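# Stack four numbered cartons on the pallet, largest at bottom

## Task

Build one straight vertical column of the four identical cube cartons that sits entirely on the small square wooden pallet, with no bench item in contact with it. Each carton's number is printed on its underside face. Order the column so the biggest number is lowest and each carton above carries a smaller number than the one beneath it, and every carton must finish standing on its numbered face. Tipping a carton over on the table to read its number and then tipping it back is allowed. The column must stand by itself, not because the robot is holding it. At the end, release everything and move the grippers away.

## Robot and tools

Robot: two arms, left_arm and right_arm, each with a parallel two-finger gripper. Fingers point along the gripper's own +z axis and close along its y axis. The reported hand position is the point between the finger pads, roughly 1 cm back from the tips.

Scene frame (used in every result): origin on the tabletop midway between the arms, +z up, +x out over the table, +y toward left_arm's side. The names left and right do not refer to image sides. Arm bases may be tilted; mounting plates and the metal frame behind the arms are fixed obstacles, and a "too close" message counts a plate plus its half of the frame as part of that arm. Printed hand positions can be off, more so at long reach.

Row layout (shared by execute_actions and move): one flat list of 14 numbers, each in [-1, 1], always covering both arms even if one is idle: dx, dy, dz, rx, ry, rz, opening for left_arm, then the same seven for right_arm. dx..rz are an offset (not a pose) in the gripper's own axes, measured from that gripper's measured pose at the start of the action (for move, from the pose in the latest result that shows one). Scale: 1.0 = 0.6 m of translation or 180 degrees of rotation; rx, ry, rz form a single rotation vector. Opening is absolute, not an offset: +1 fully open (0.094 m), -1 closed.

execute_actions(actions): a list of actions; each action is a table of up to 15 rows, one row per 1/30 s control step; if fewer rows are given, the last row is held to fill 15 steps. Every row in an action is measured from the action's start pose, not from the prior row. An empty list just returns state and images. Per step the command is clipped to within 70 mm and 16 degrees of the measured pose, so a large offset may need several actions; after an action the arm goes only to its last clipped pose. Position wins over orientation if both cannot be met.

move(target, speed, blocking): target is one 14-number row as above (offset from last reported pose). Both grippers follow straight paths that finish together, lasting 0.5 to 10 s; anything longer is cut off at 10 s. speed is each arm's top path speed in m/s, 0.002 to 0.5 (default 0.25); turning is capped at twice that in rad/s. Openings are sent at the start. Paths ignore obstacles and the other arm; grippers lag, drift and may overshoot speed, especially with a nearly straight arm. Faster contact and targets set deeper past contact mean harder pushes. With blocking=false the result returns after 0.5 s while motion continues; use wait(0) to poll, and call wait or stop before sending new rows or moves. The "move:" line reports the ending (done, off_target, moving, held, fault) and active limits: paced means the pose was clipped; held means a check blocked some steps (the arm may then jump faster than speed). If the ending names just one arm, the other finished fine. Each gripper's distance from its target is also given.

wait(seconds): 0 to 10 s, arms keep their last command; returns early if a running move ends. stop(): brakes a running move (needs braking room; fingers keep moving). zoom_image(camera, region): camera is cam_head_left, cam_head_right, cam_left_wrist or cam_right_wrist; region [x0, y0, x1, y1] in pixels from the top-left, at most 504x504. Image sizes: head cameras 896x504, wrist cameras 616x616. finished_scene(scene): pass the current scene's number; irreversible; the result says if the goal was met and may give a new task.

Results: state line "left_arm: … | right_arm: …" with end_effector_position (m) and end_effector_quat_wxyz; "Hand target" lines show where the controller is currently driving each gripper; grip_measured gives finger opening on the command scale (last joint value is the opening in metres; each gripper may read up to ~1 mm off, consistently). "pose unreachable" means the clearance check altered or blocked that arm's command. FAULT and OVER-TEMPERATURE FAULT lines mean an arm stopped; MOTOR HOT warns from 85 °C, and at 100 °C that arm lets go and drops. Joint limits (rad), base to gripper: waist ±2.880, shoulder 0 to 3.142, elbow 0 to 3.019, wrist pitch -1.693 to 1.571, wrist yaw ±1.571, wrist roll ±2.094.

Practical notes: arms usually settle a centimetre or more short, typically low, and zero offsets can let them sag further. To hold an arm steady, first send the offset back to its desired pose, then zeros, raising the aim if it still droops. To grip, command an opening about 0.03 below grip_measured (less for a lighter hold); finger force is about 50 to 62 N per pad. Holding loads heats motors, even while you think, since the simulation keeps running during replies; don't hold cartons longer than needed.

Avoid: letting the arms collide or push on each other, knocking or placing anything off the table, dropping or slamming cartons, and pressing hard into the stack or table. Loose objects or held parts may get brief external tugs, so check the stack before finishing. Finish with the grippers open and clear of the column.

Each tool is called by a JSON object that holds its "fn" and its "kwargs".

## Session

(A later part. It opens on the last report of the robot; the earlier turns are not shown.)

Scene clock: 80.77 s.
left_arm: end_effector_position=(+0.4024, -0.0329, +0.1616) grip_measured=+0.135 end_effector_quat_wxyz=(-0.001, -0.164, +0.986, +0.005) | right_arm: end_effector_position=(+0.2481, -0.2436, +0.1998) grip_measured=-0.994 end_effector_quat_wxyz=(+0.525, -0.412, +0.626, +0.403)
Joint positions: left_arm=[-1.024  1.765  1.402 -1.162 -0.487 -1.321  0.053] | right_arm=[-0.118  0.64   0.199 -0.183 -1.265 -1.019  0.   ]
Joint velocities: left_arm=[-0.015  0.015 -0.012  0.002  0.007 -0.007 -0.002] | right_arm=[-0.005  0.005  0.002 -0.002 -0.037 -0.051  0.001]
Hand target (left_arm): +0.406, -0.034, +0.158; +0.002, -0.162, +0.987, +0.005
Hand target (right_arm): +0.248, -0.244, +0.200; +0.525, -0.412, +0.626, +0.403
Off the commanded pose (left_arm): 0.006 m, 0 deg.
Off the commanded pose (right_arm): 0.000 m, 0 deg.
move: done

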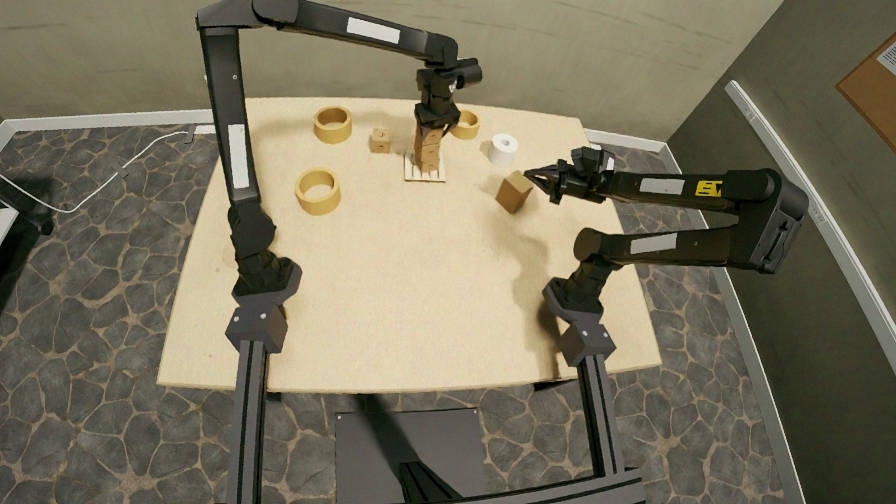

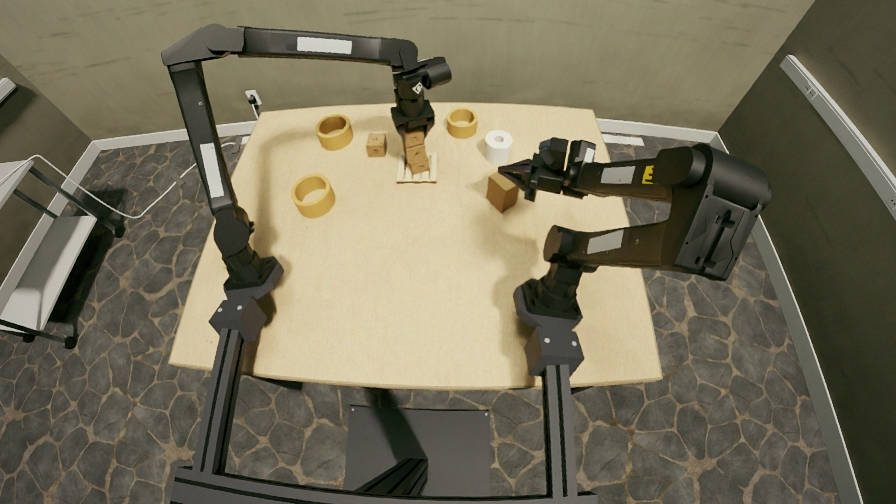

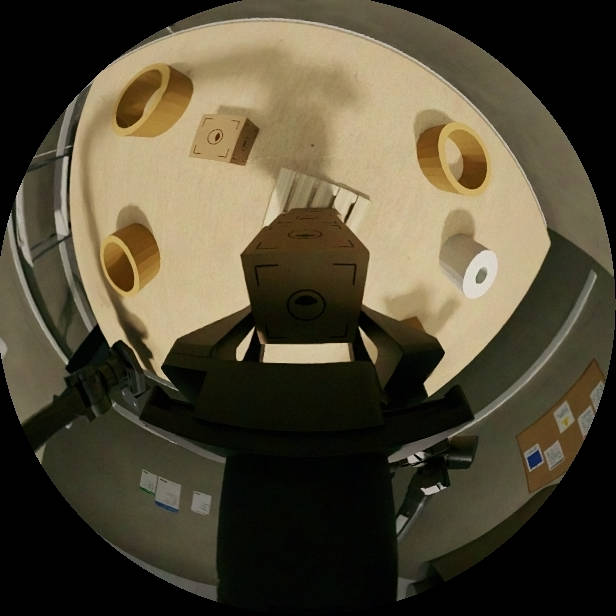

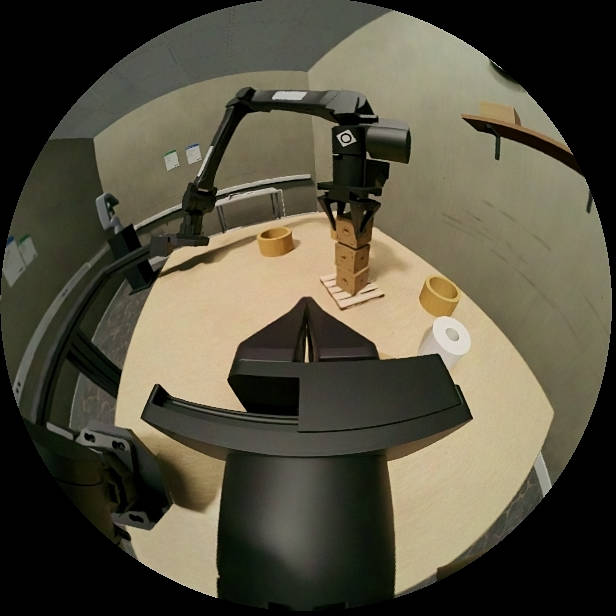

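{"fn": "move", "kwargs": {"target": [-0.01,-0.006,0.016,0,0,0,0.09,0,0,0,0,0,0,-1], "speed": 0.02}}

{"fn": "move", "kwargs": {"target": [0,0,0,0,0,0,1,0,0,0,0,0,0,-1]}}

{"fn": "move", "kwargs": {"target": [-0.008,-0.01,-0.13,0,0,0,1,0,0,0,0,0,0,-1], "speed": 0.15}}

{"fn": "move", "kwargs": {"target": [-0.213,0.158,0,0,0,0.1,1,0,0,0,0,0,0,-1]}}

{"fn": "move", "kwargs": {"target": [-0.01,-0.01,0.17,0.015,-0.01,0,1,0,0,0,0,0,0,-1]}}

Scene clock: 81.93 s.
left_arm: end_effector_position=(+0.4061, -0.0307, +0.1585) grip_measured=+0.135 end_effector_quat_wxyz=(-0.001, -0.167, +0.986, +0.005) | right_arm: end_effector_position=(+0.2481, -0.2436, +0.1998) grip_measured=-0.994 end_effector_quat_wxyz=(+0.525, -0.412, +0.626, +0.403)
Joint positions: left_arm=[-1.014  1.765  1.4   -1.154 -0.487 -1.315  0.053] | right_arm=[-0.118  0.64   0.199 -0.183 -1.265 -1.019  0.   ]
Joint velocities: left_arm=[-0.005 -0.005 -0.002  0.002 -0.037  0.022 -0.   ] | right_arm=[-0.005 -0.005  0.002 -0.012  0.051 -0.066 -0.   ]
Hand target (left_arm): +0.409, -0.034, +0.152; -0.001, -0.164, +0.986, +0.005
Hand target (right_arm): +0.248, -0.244, +0.200; +0.525, -0.412, +0.626, +0.403
Off the commanded pose (left_arm): 0.008 m, 0 deg.
Off the commanded pose (right_arm): 0.000 m, 0 deg.
move: done

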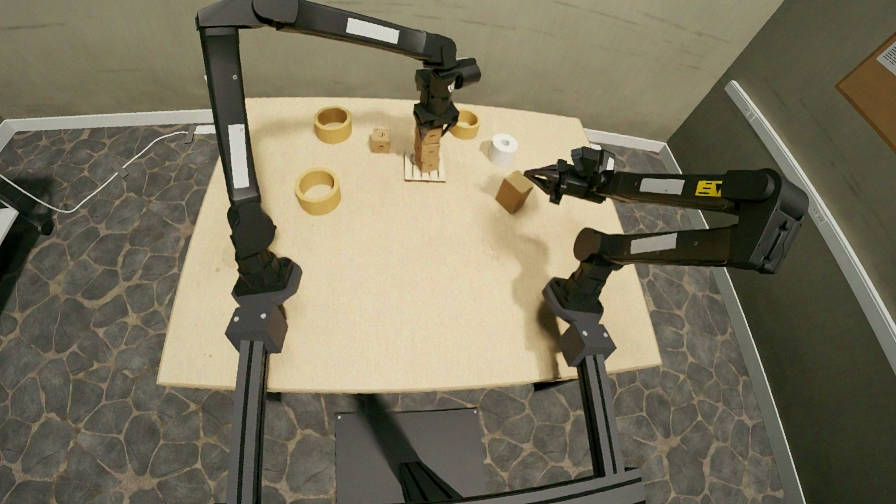

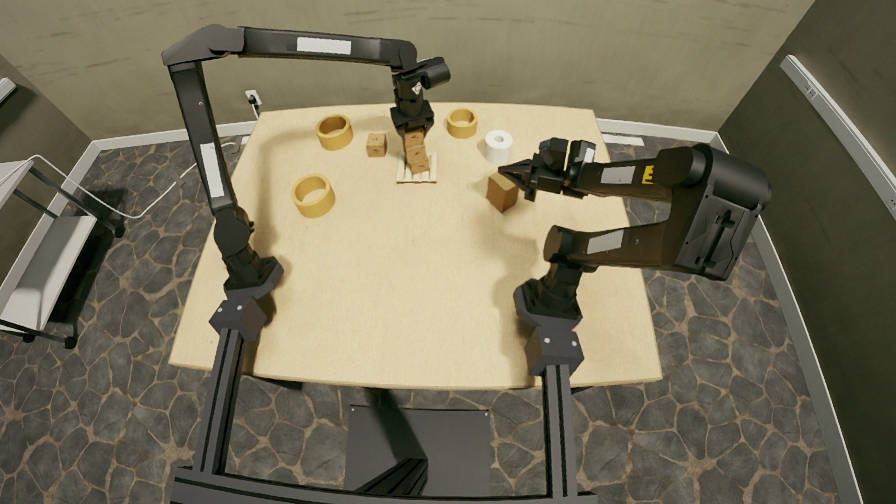

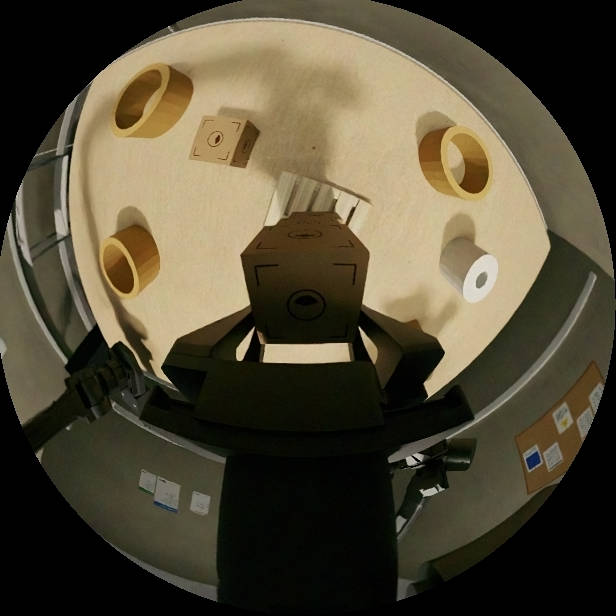

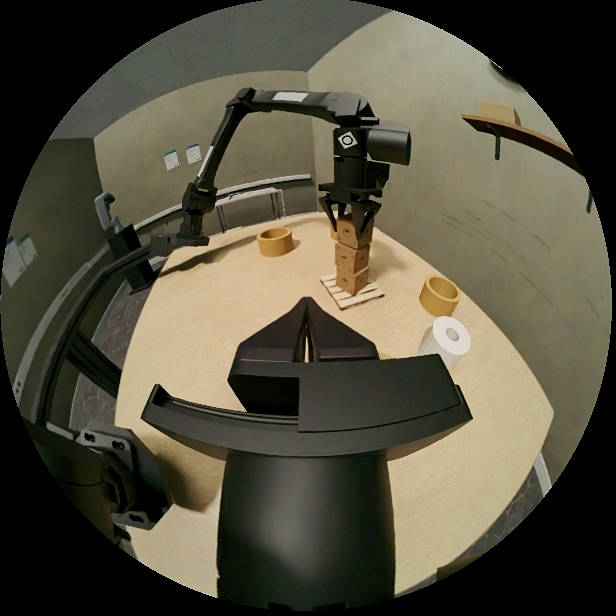

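Scene clock: 82.43 s.
left_arm: end_effector_position=(+0.4054, -0.0302, +0.1579) grip_measured=+1.000 end_effector_quat_wxyz=(-0.001, -0.167, +0.986, +0.006) | right_arm: end_effector_position=(+0.2481, -0.2436, +0.1998) grip_measured=-0.994 end_effector_quat_wxyz=(+0.525, -0.412, +0.626, +0.403)
Joint positions: left_arm=[-1.014  1.765  1.398 -1.154 -0.487 -1.315  0.094] | right_arm=[-0.118  0.64   0.199 -0.183 -1.265 -1.019  0.   ]
Joint velocities: left_arm=[-0.005 -0.005 -0.002  0.002  0.066 -0.081  0.   ] | right_arm=[ 0.005 -0.005 -0.012 -0.007  0.022 -0.022 -0.   ]
Hand target (left_arm): +0.406, -0.031, +0.159; -0.001, -0.167, +0.986, +0.005
Hand target (right_arm): +0.248, -0.244, +0.200; +0.525, -0.412, +0.626, +0.403
Off the commanded pose (left_arm): 0.001 m, 0 deg.
Off the commanded pose (right_arm): 0.000 m, 0 deg.
move: done

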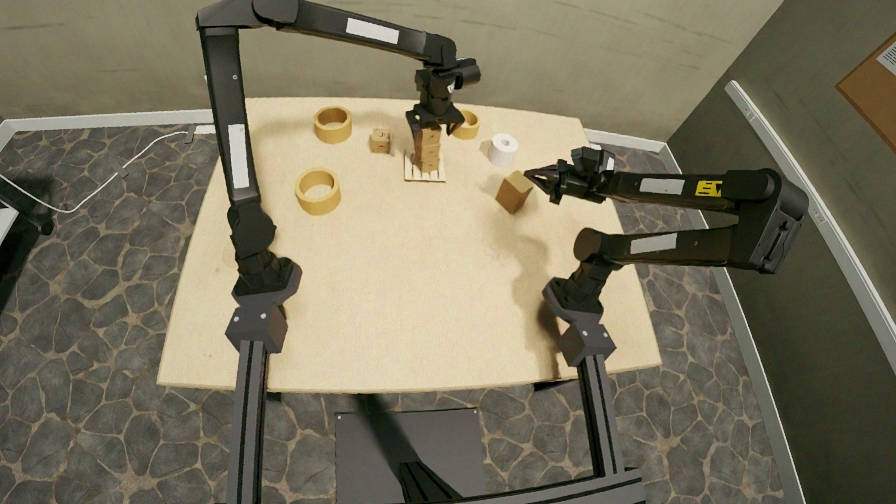

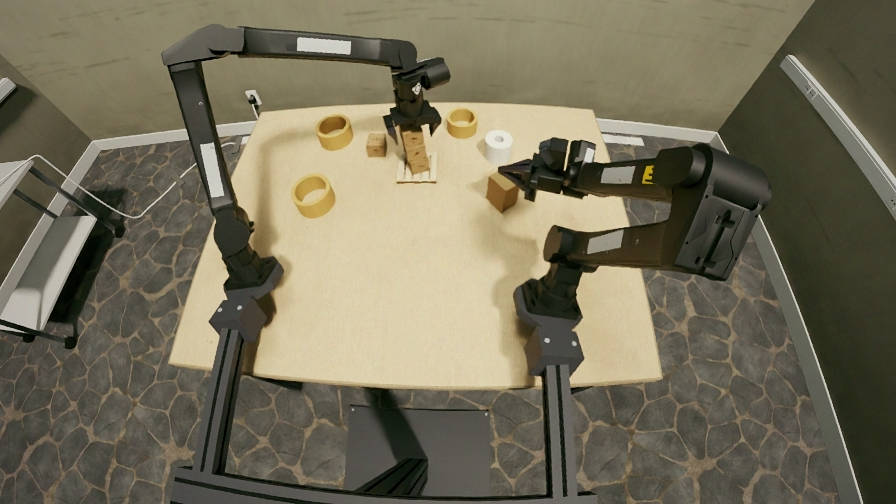

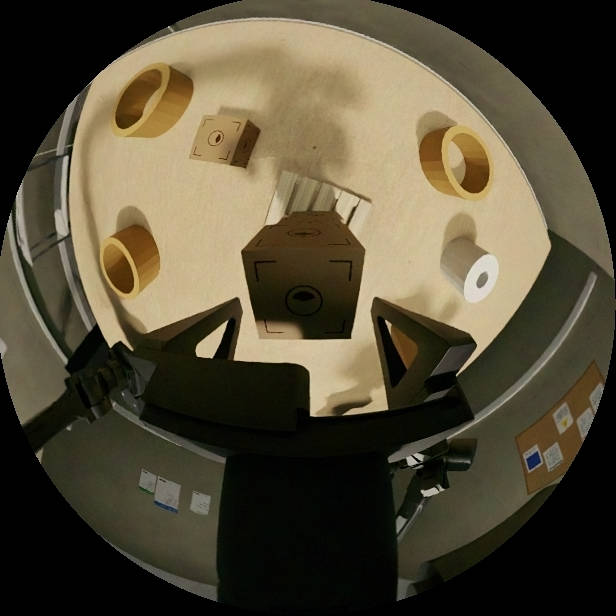

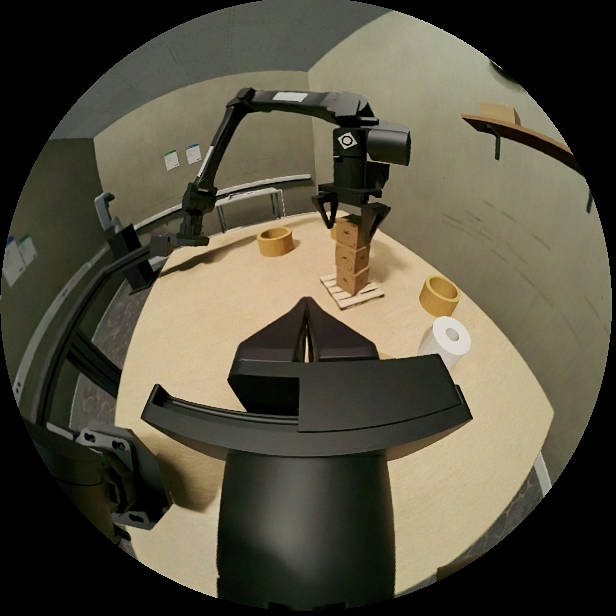

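Scene clock: 83.40 s.
left_arm: end_effector_position=(+0.4018, -0.0302, +0.2171) grip_measured=+1.000 end_effector_quat_wxyz=(-0.008, -0.154, +0.988, +0.023) | right_arm: end_effector_position=(+0.2481, -0.2436, +0.1998) grip_measured=-0.994 end_effector_quat_wxyz=(+0.525, -0.412, +0.626, +0.403)
Joint positions: left_arm=[-1.072  1.744  1.509 -1.358 -0.487 -1.373  0.094] | right_arm=[-0.118  0.64   0.199 -0.183 -1.265 -1.019  0.   ]
Joint velocities: left_arm=[-0.015 -0.005  0.012 -0.002  0.051  0.007  0.   ] | right_arm=[ 0.005 -0.005  0.002 -0.017  0.051 -0.007 -0.   ]
Hand target (left_arm): +0.412, -0.034, +0.236; -0.001, -0.166, +0.986, +0.005
Hand target (right_arm): +0.248, -0.244, +0.200; +0.525, -0.412, +0.626, +0.403
Off the commanded pose (left_arm): 0.022 m, 3 deg.
Off the commanded pose (right_arm): 0.000 m, 0 deg.
move: off_target (left_arm)

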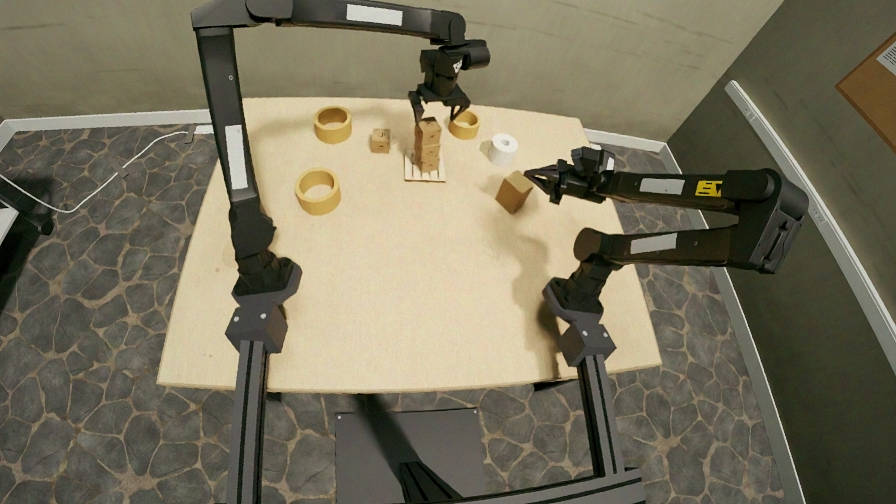

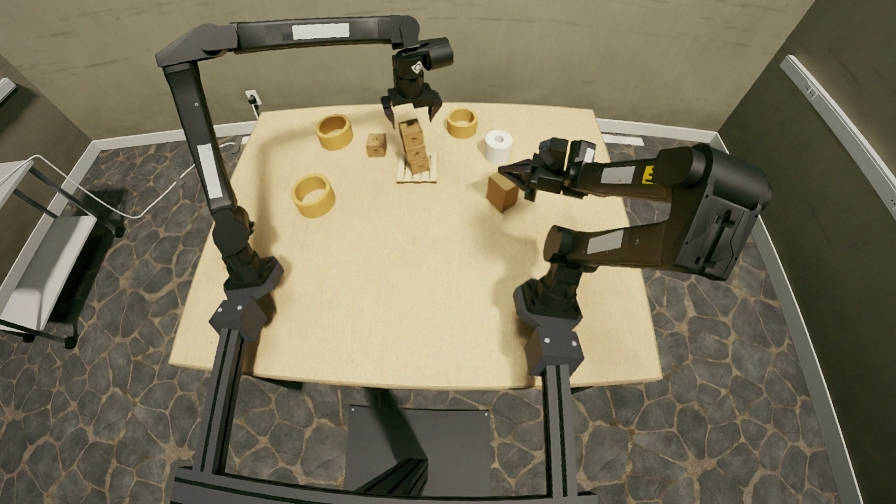

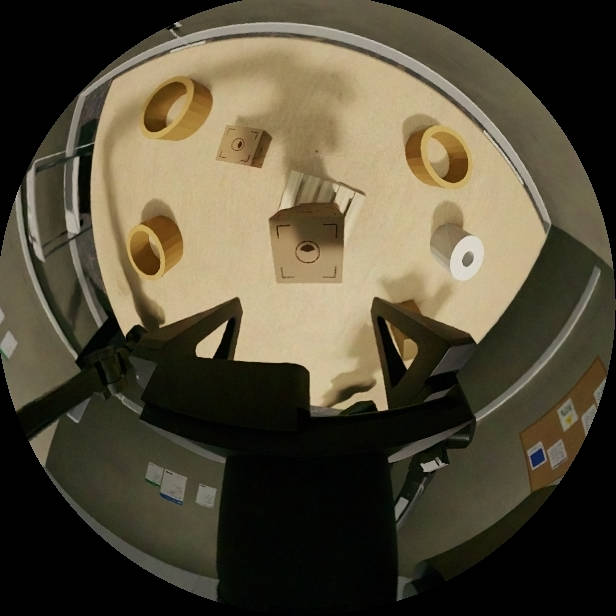

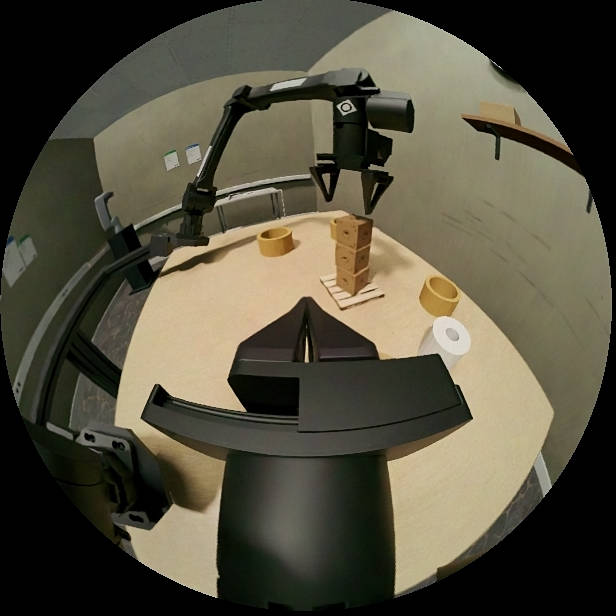

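Scene clock: 84.73 s.
left_arm: end_effector_position=(+0.4915, +0.1014, +0.2114) grip_measured=+1.000 end_effector_quat_wxyz=(-0.021, -0.001, +0.999, +0.031) | right_arm: end_effector_position=(+0.2481, -0.2436, +0.1998) grip_measured=-0.994 end_effector_quat_wxyz=(+0.525, -0.412, +0.626, +0.403)
Joint positions: left_arm=[-0.793  1.573  1.453 -1.358 -0.474 -0.767  0.094] | right_arm=[-0.118  0.64   0.199 -0.183 -1.265 -1.019  0.   ]
Joint velocities: left_arm=[-0.005  0.005  0.007 -0.002 -0.007 -0.007  0.   ] | right_arm=[ 0.005 -0.005 -0.007 -0.007 -0.037 -0.066 -0.   ]
Hand target (left_arm): +0.494, +0.099, +0.219; -0.013, +0.003, +1.000, +0.020
Hand target (right_arm): +0.248, -0.244, +0.200; +0.525, -0.412, +0.626, +0.403
Off the commanded pose (left_arm): 0.010 m, 2 deg.
Off the commanded pose (right_arm): 0.000 m, 0 deg.
move: done

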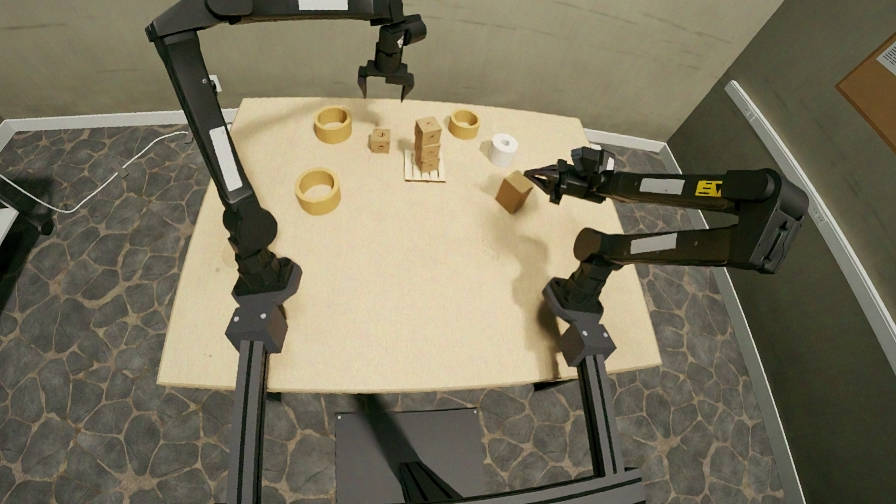

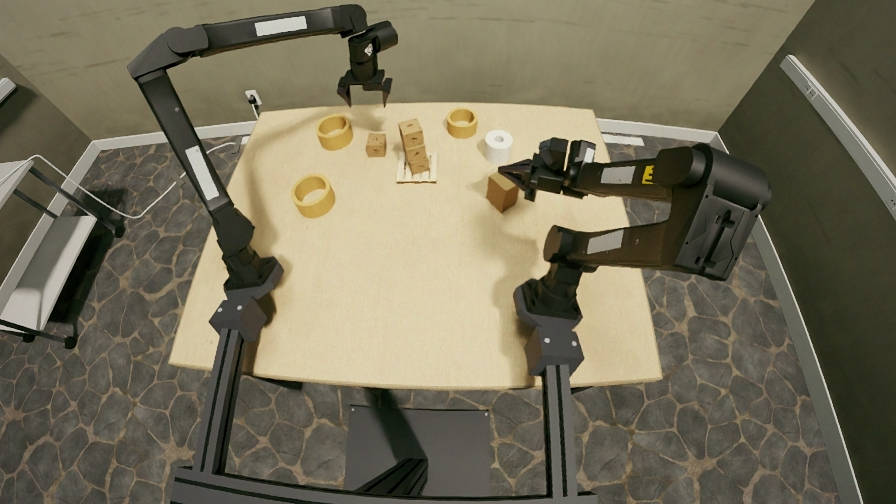

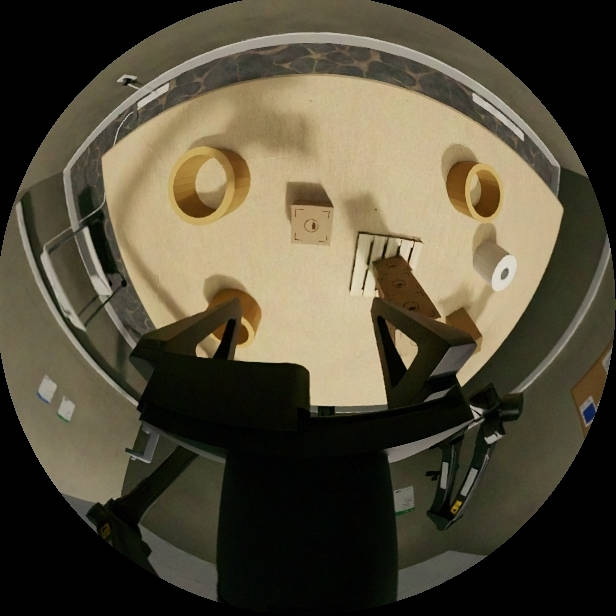

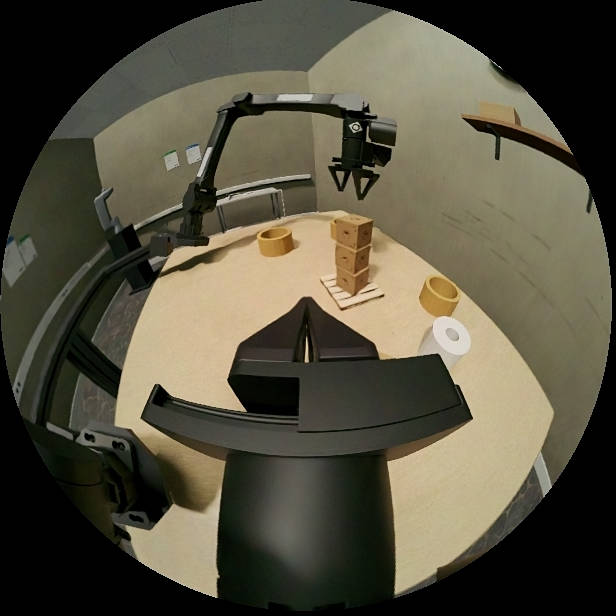

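Scene clock: 85.63 s.
left_arm: end_effector_position=(+0.4894, +0.1051, +0.1086) grip_measured=+1.000 end_effector_quat_wxyz=(-0.010, -0.006, +1.000, +0.012) | right_arm: end_effector_position=(+0.2481, -0.2436, +0.1998) grip_measured=-0.994 end_effector_quat_wxyz=(+0.525, -0.412, +0.626, +0.403)
Joint positions: left_arm=[-0.693  1.63   1.274 -1.027 -0.446 -0.646  0.094] | right_arm=[-0.118  0.64   0.199 -0.183 -1.265 -1.019  0.   ]
Joint velocities: left_arm=[-0.005 -0.015  0.002 -0.027  0.081  0.051  0.   ] | right_arm=[ 0.005 -0.005 -0.012 -0.002 -0.051  0.081 -0.   ]
Hand target (left_arm): +0.493, +0.101, +0.109; -0.006, -0.001, +1.000, +0.007
Hand target (right_arm): +0.248, -0.244, +0.200; +0.525, -0.412, +0.626, +0.403
Off the commanded pose (left_arm): 0.005 m, 1 deg.
Off the commanded pose (right_arm): 0.000 m, 0 deg.
move: done

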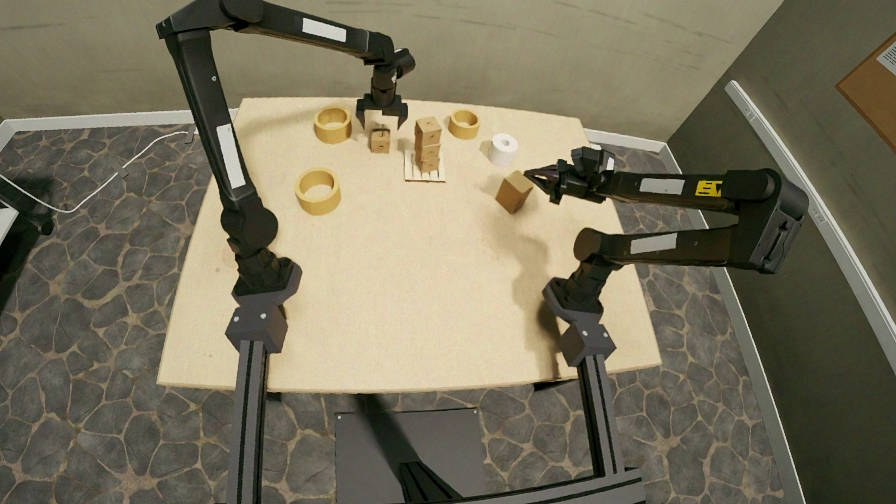

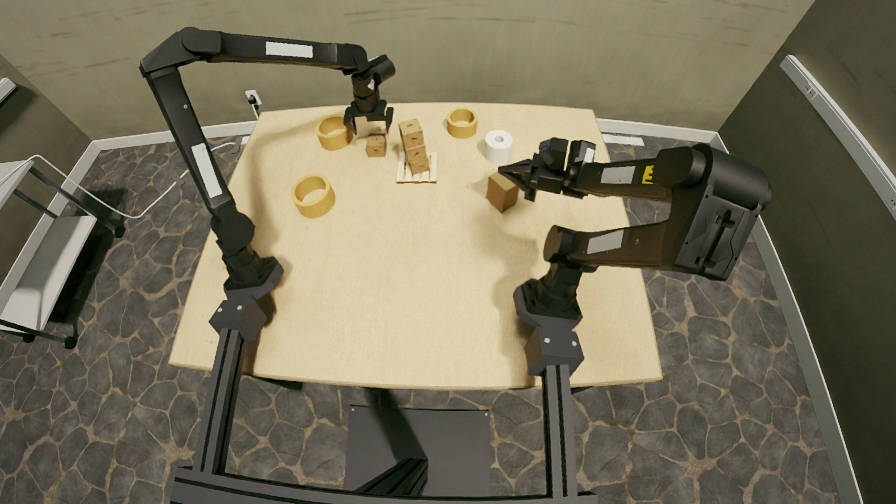

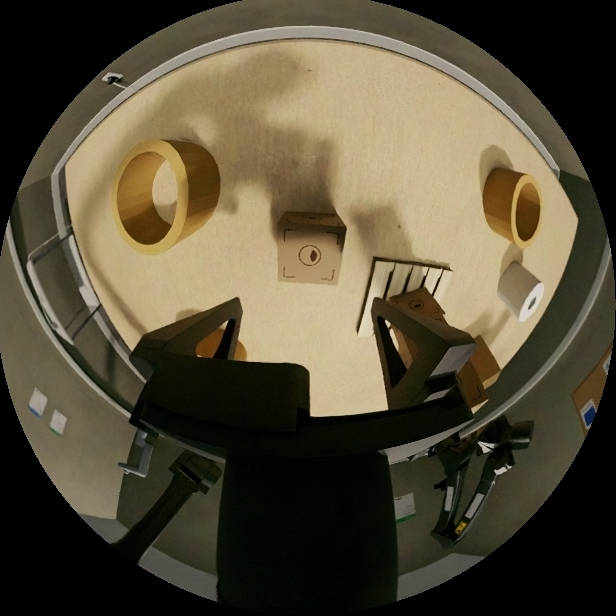

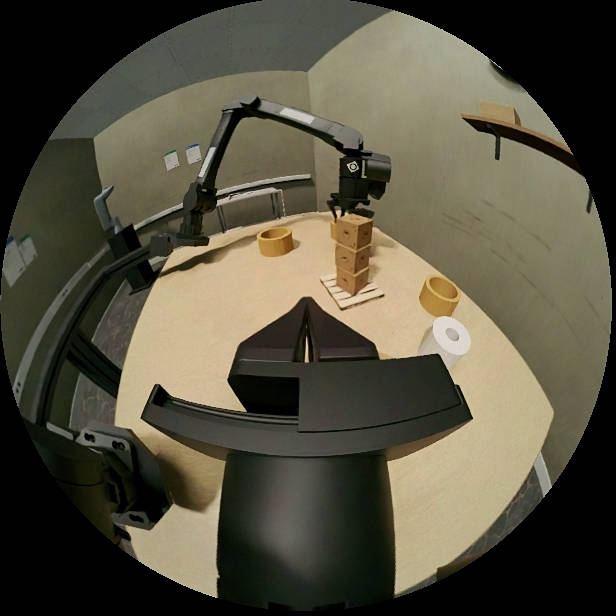

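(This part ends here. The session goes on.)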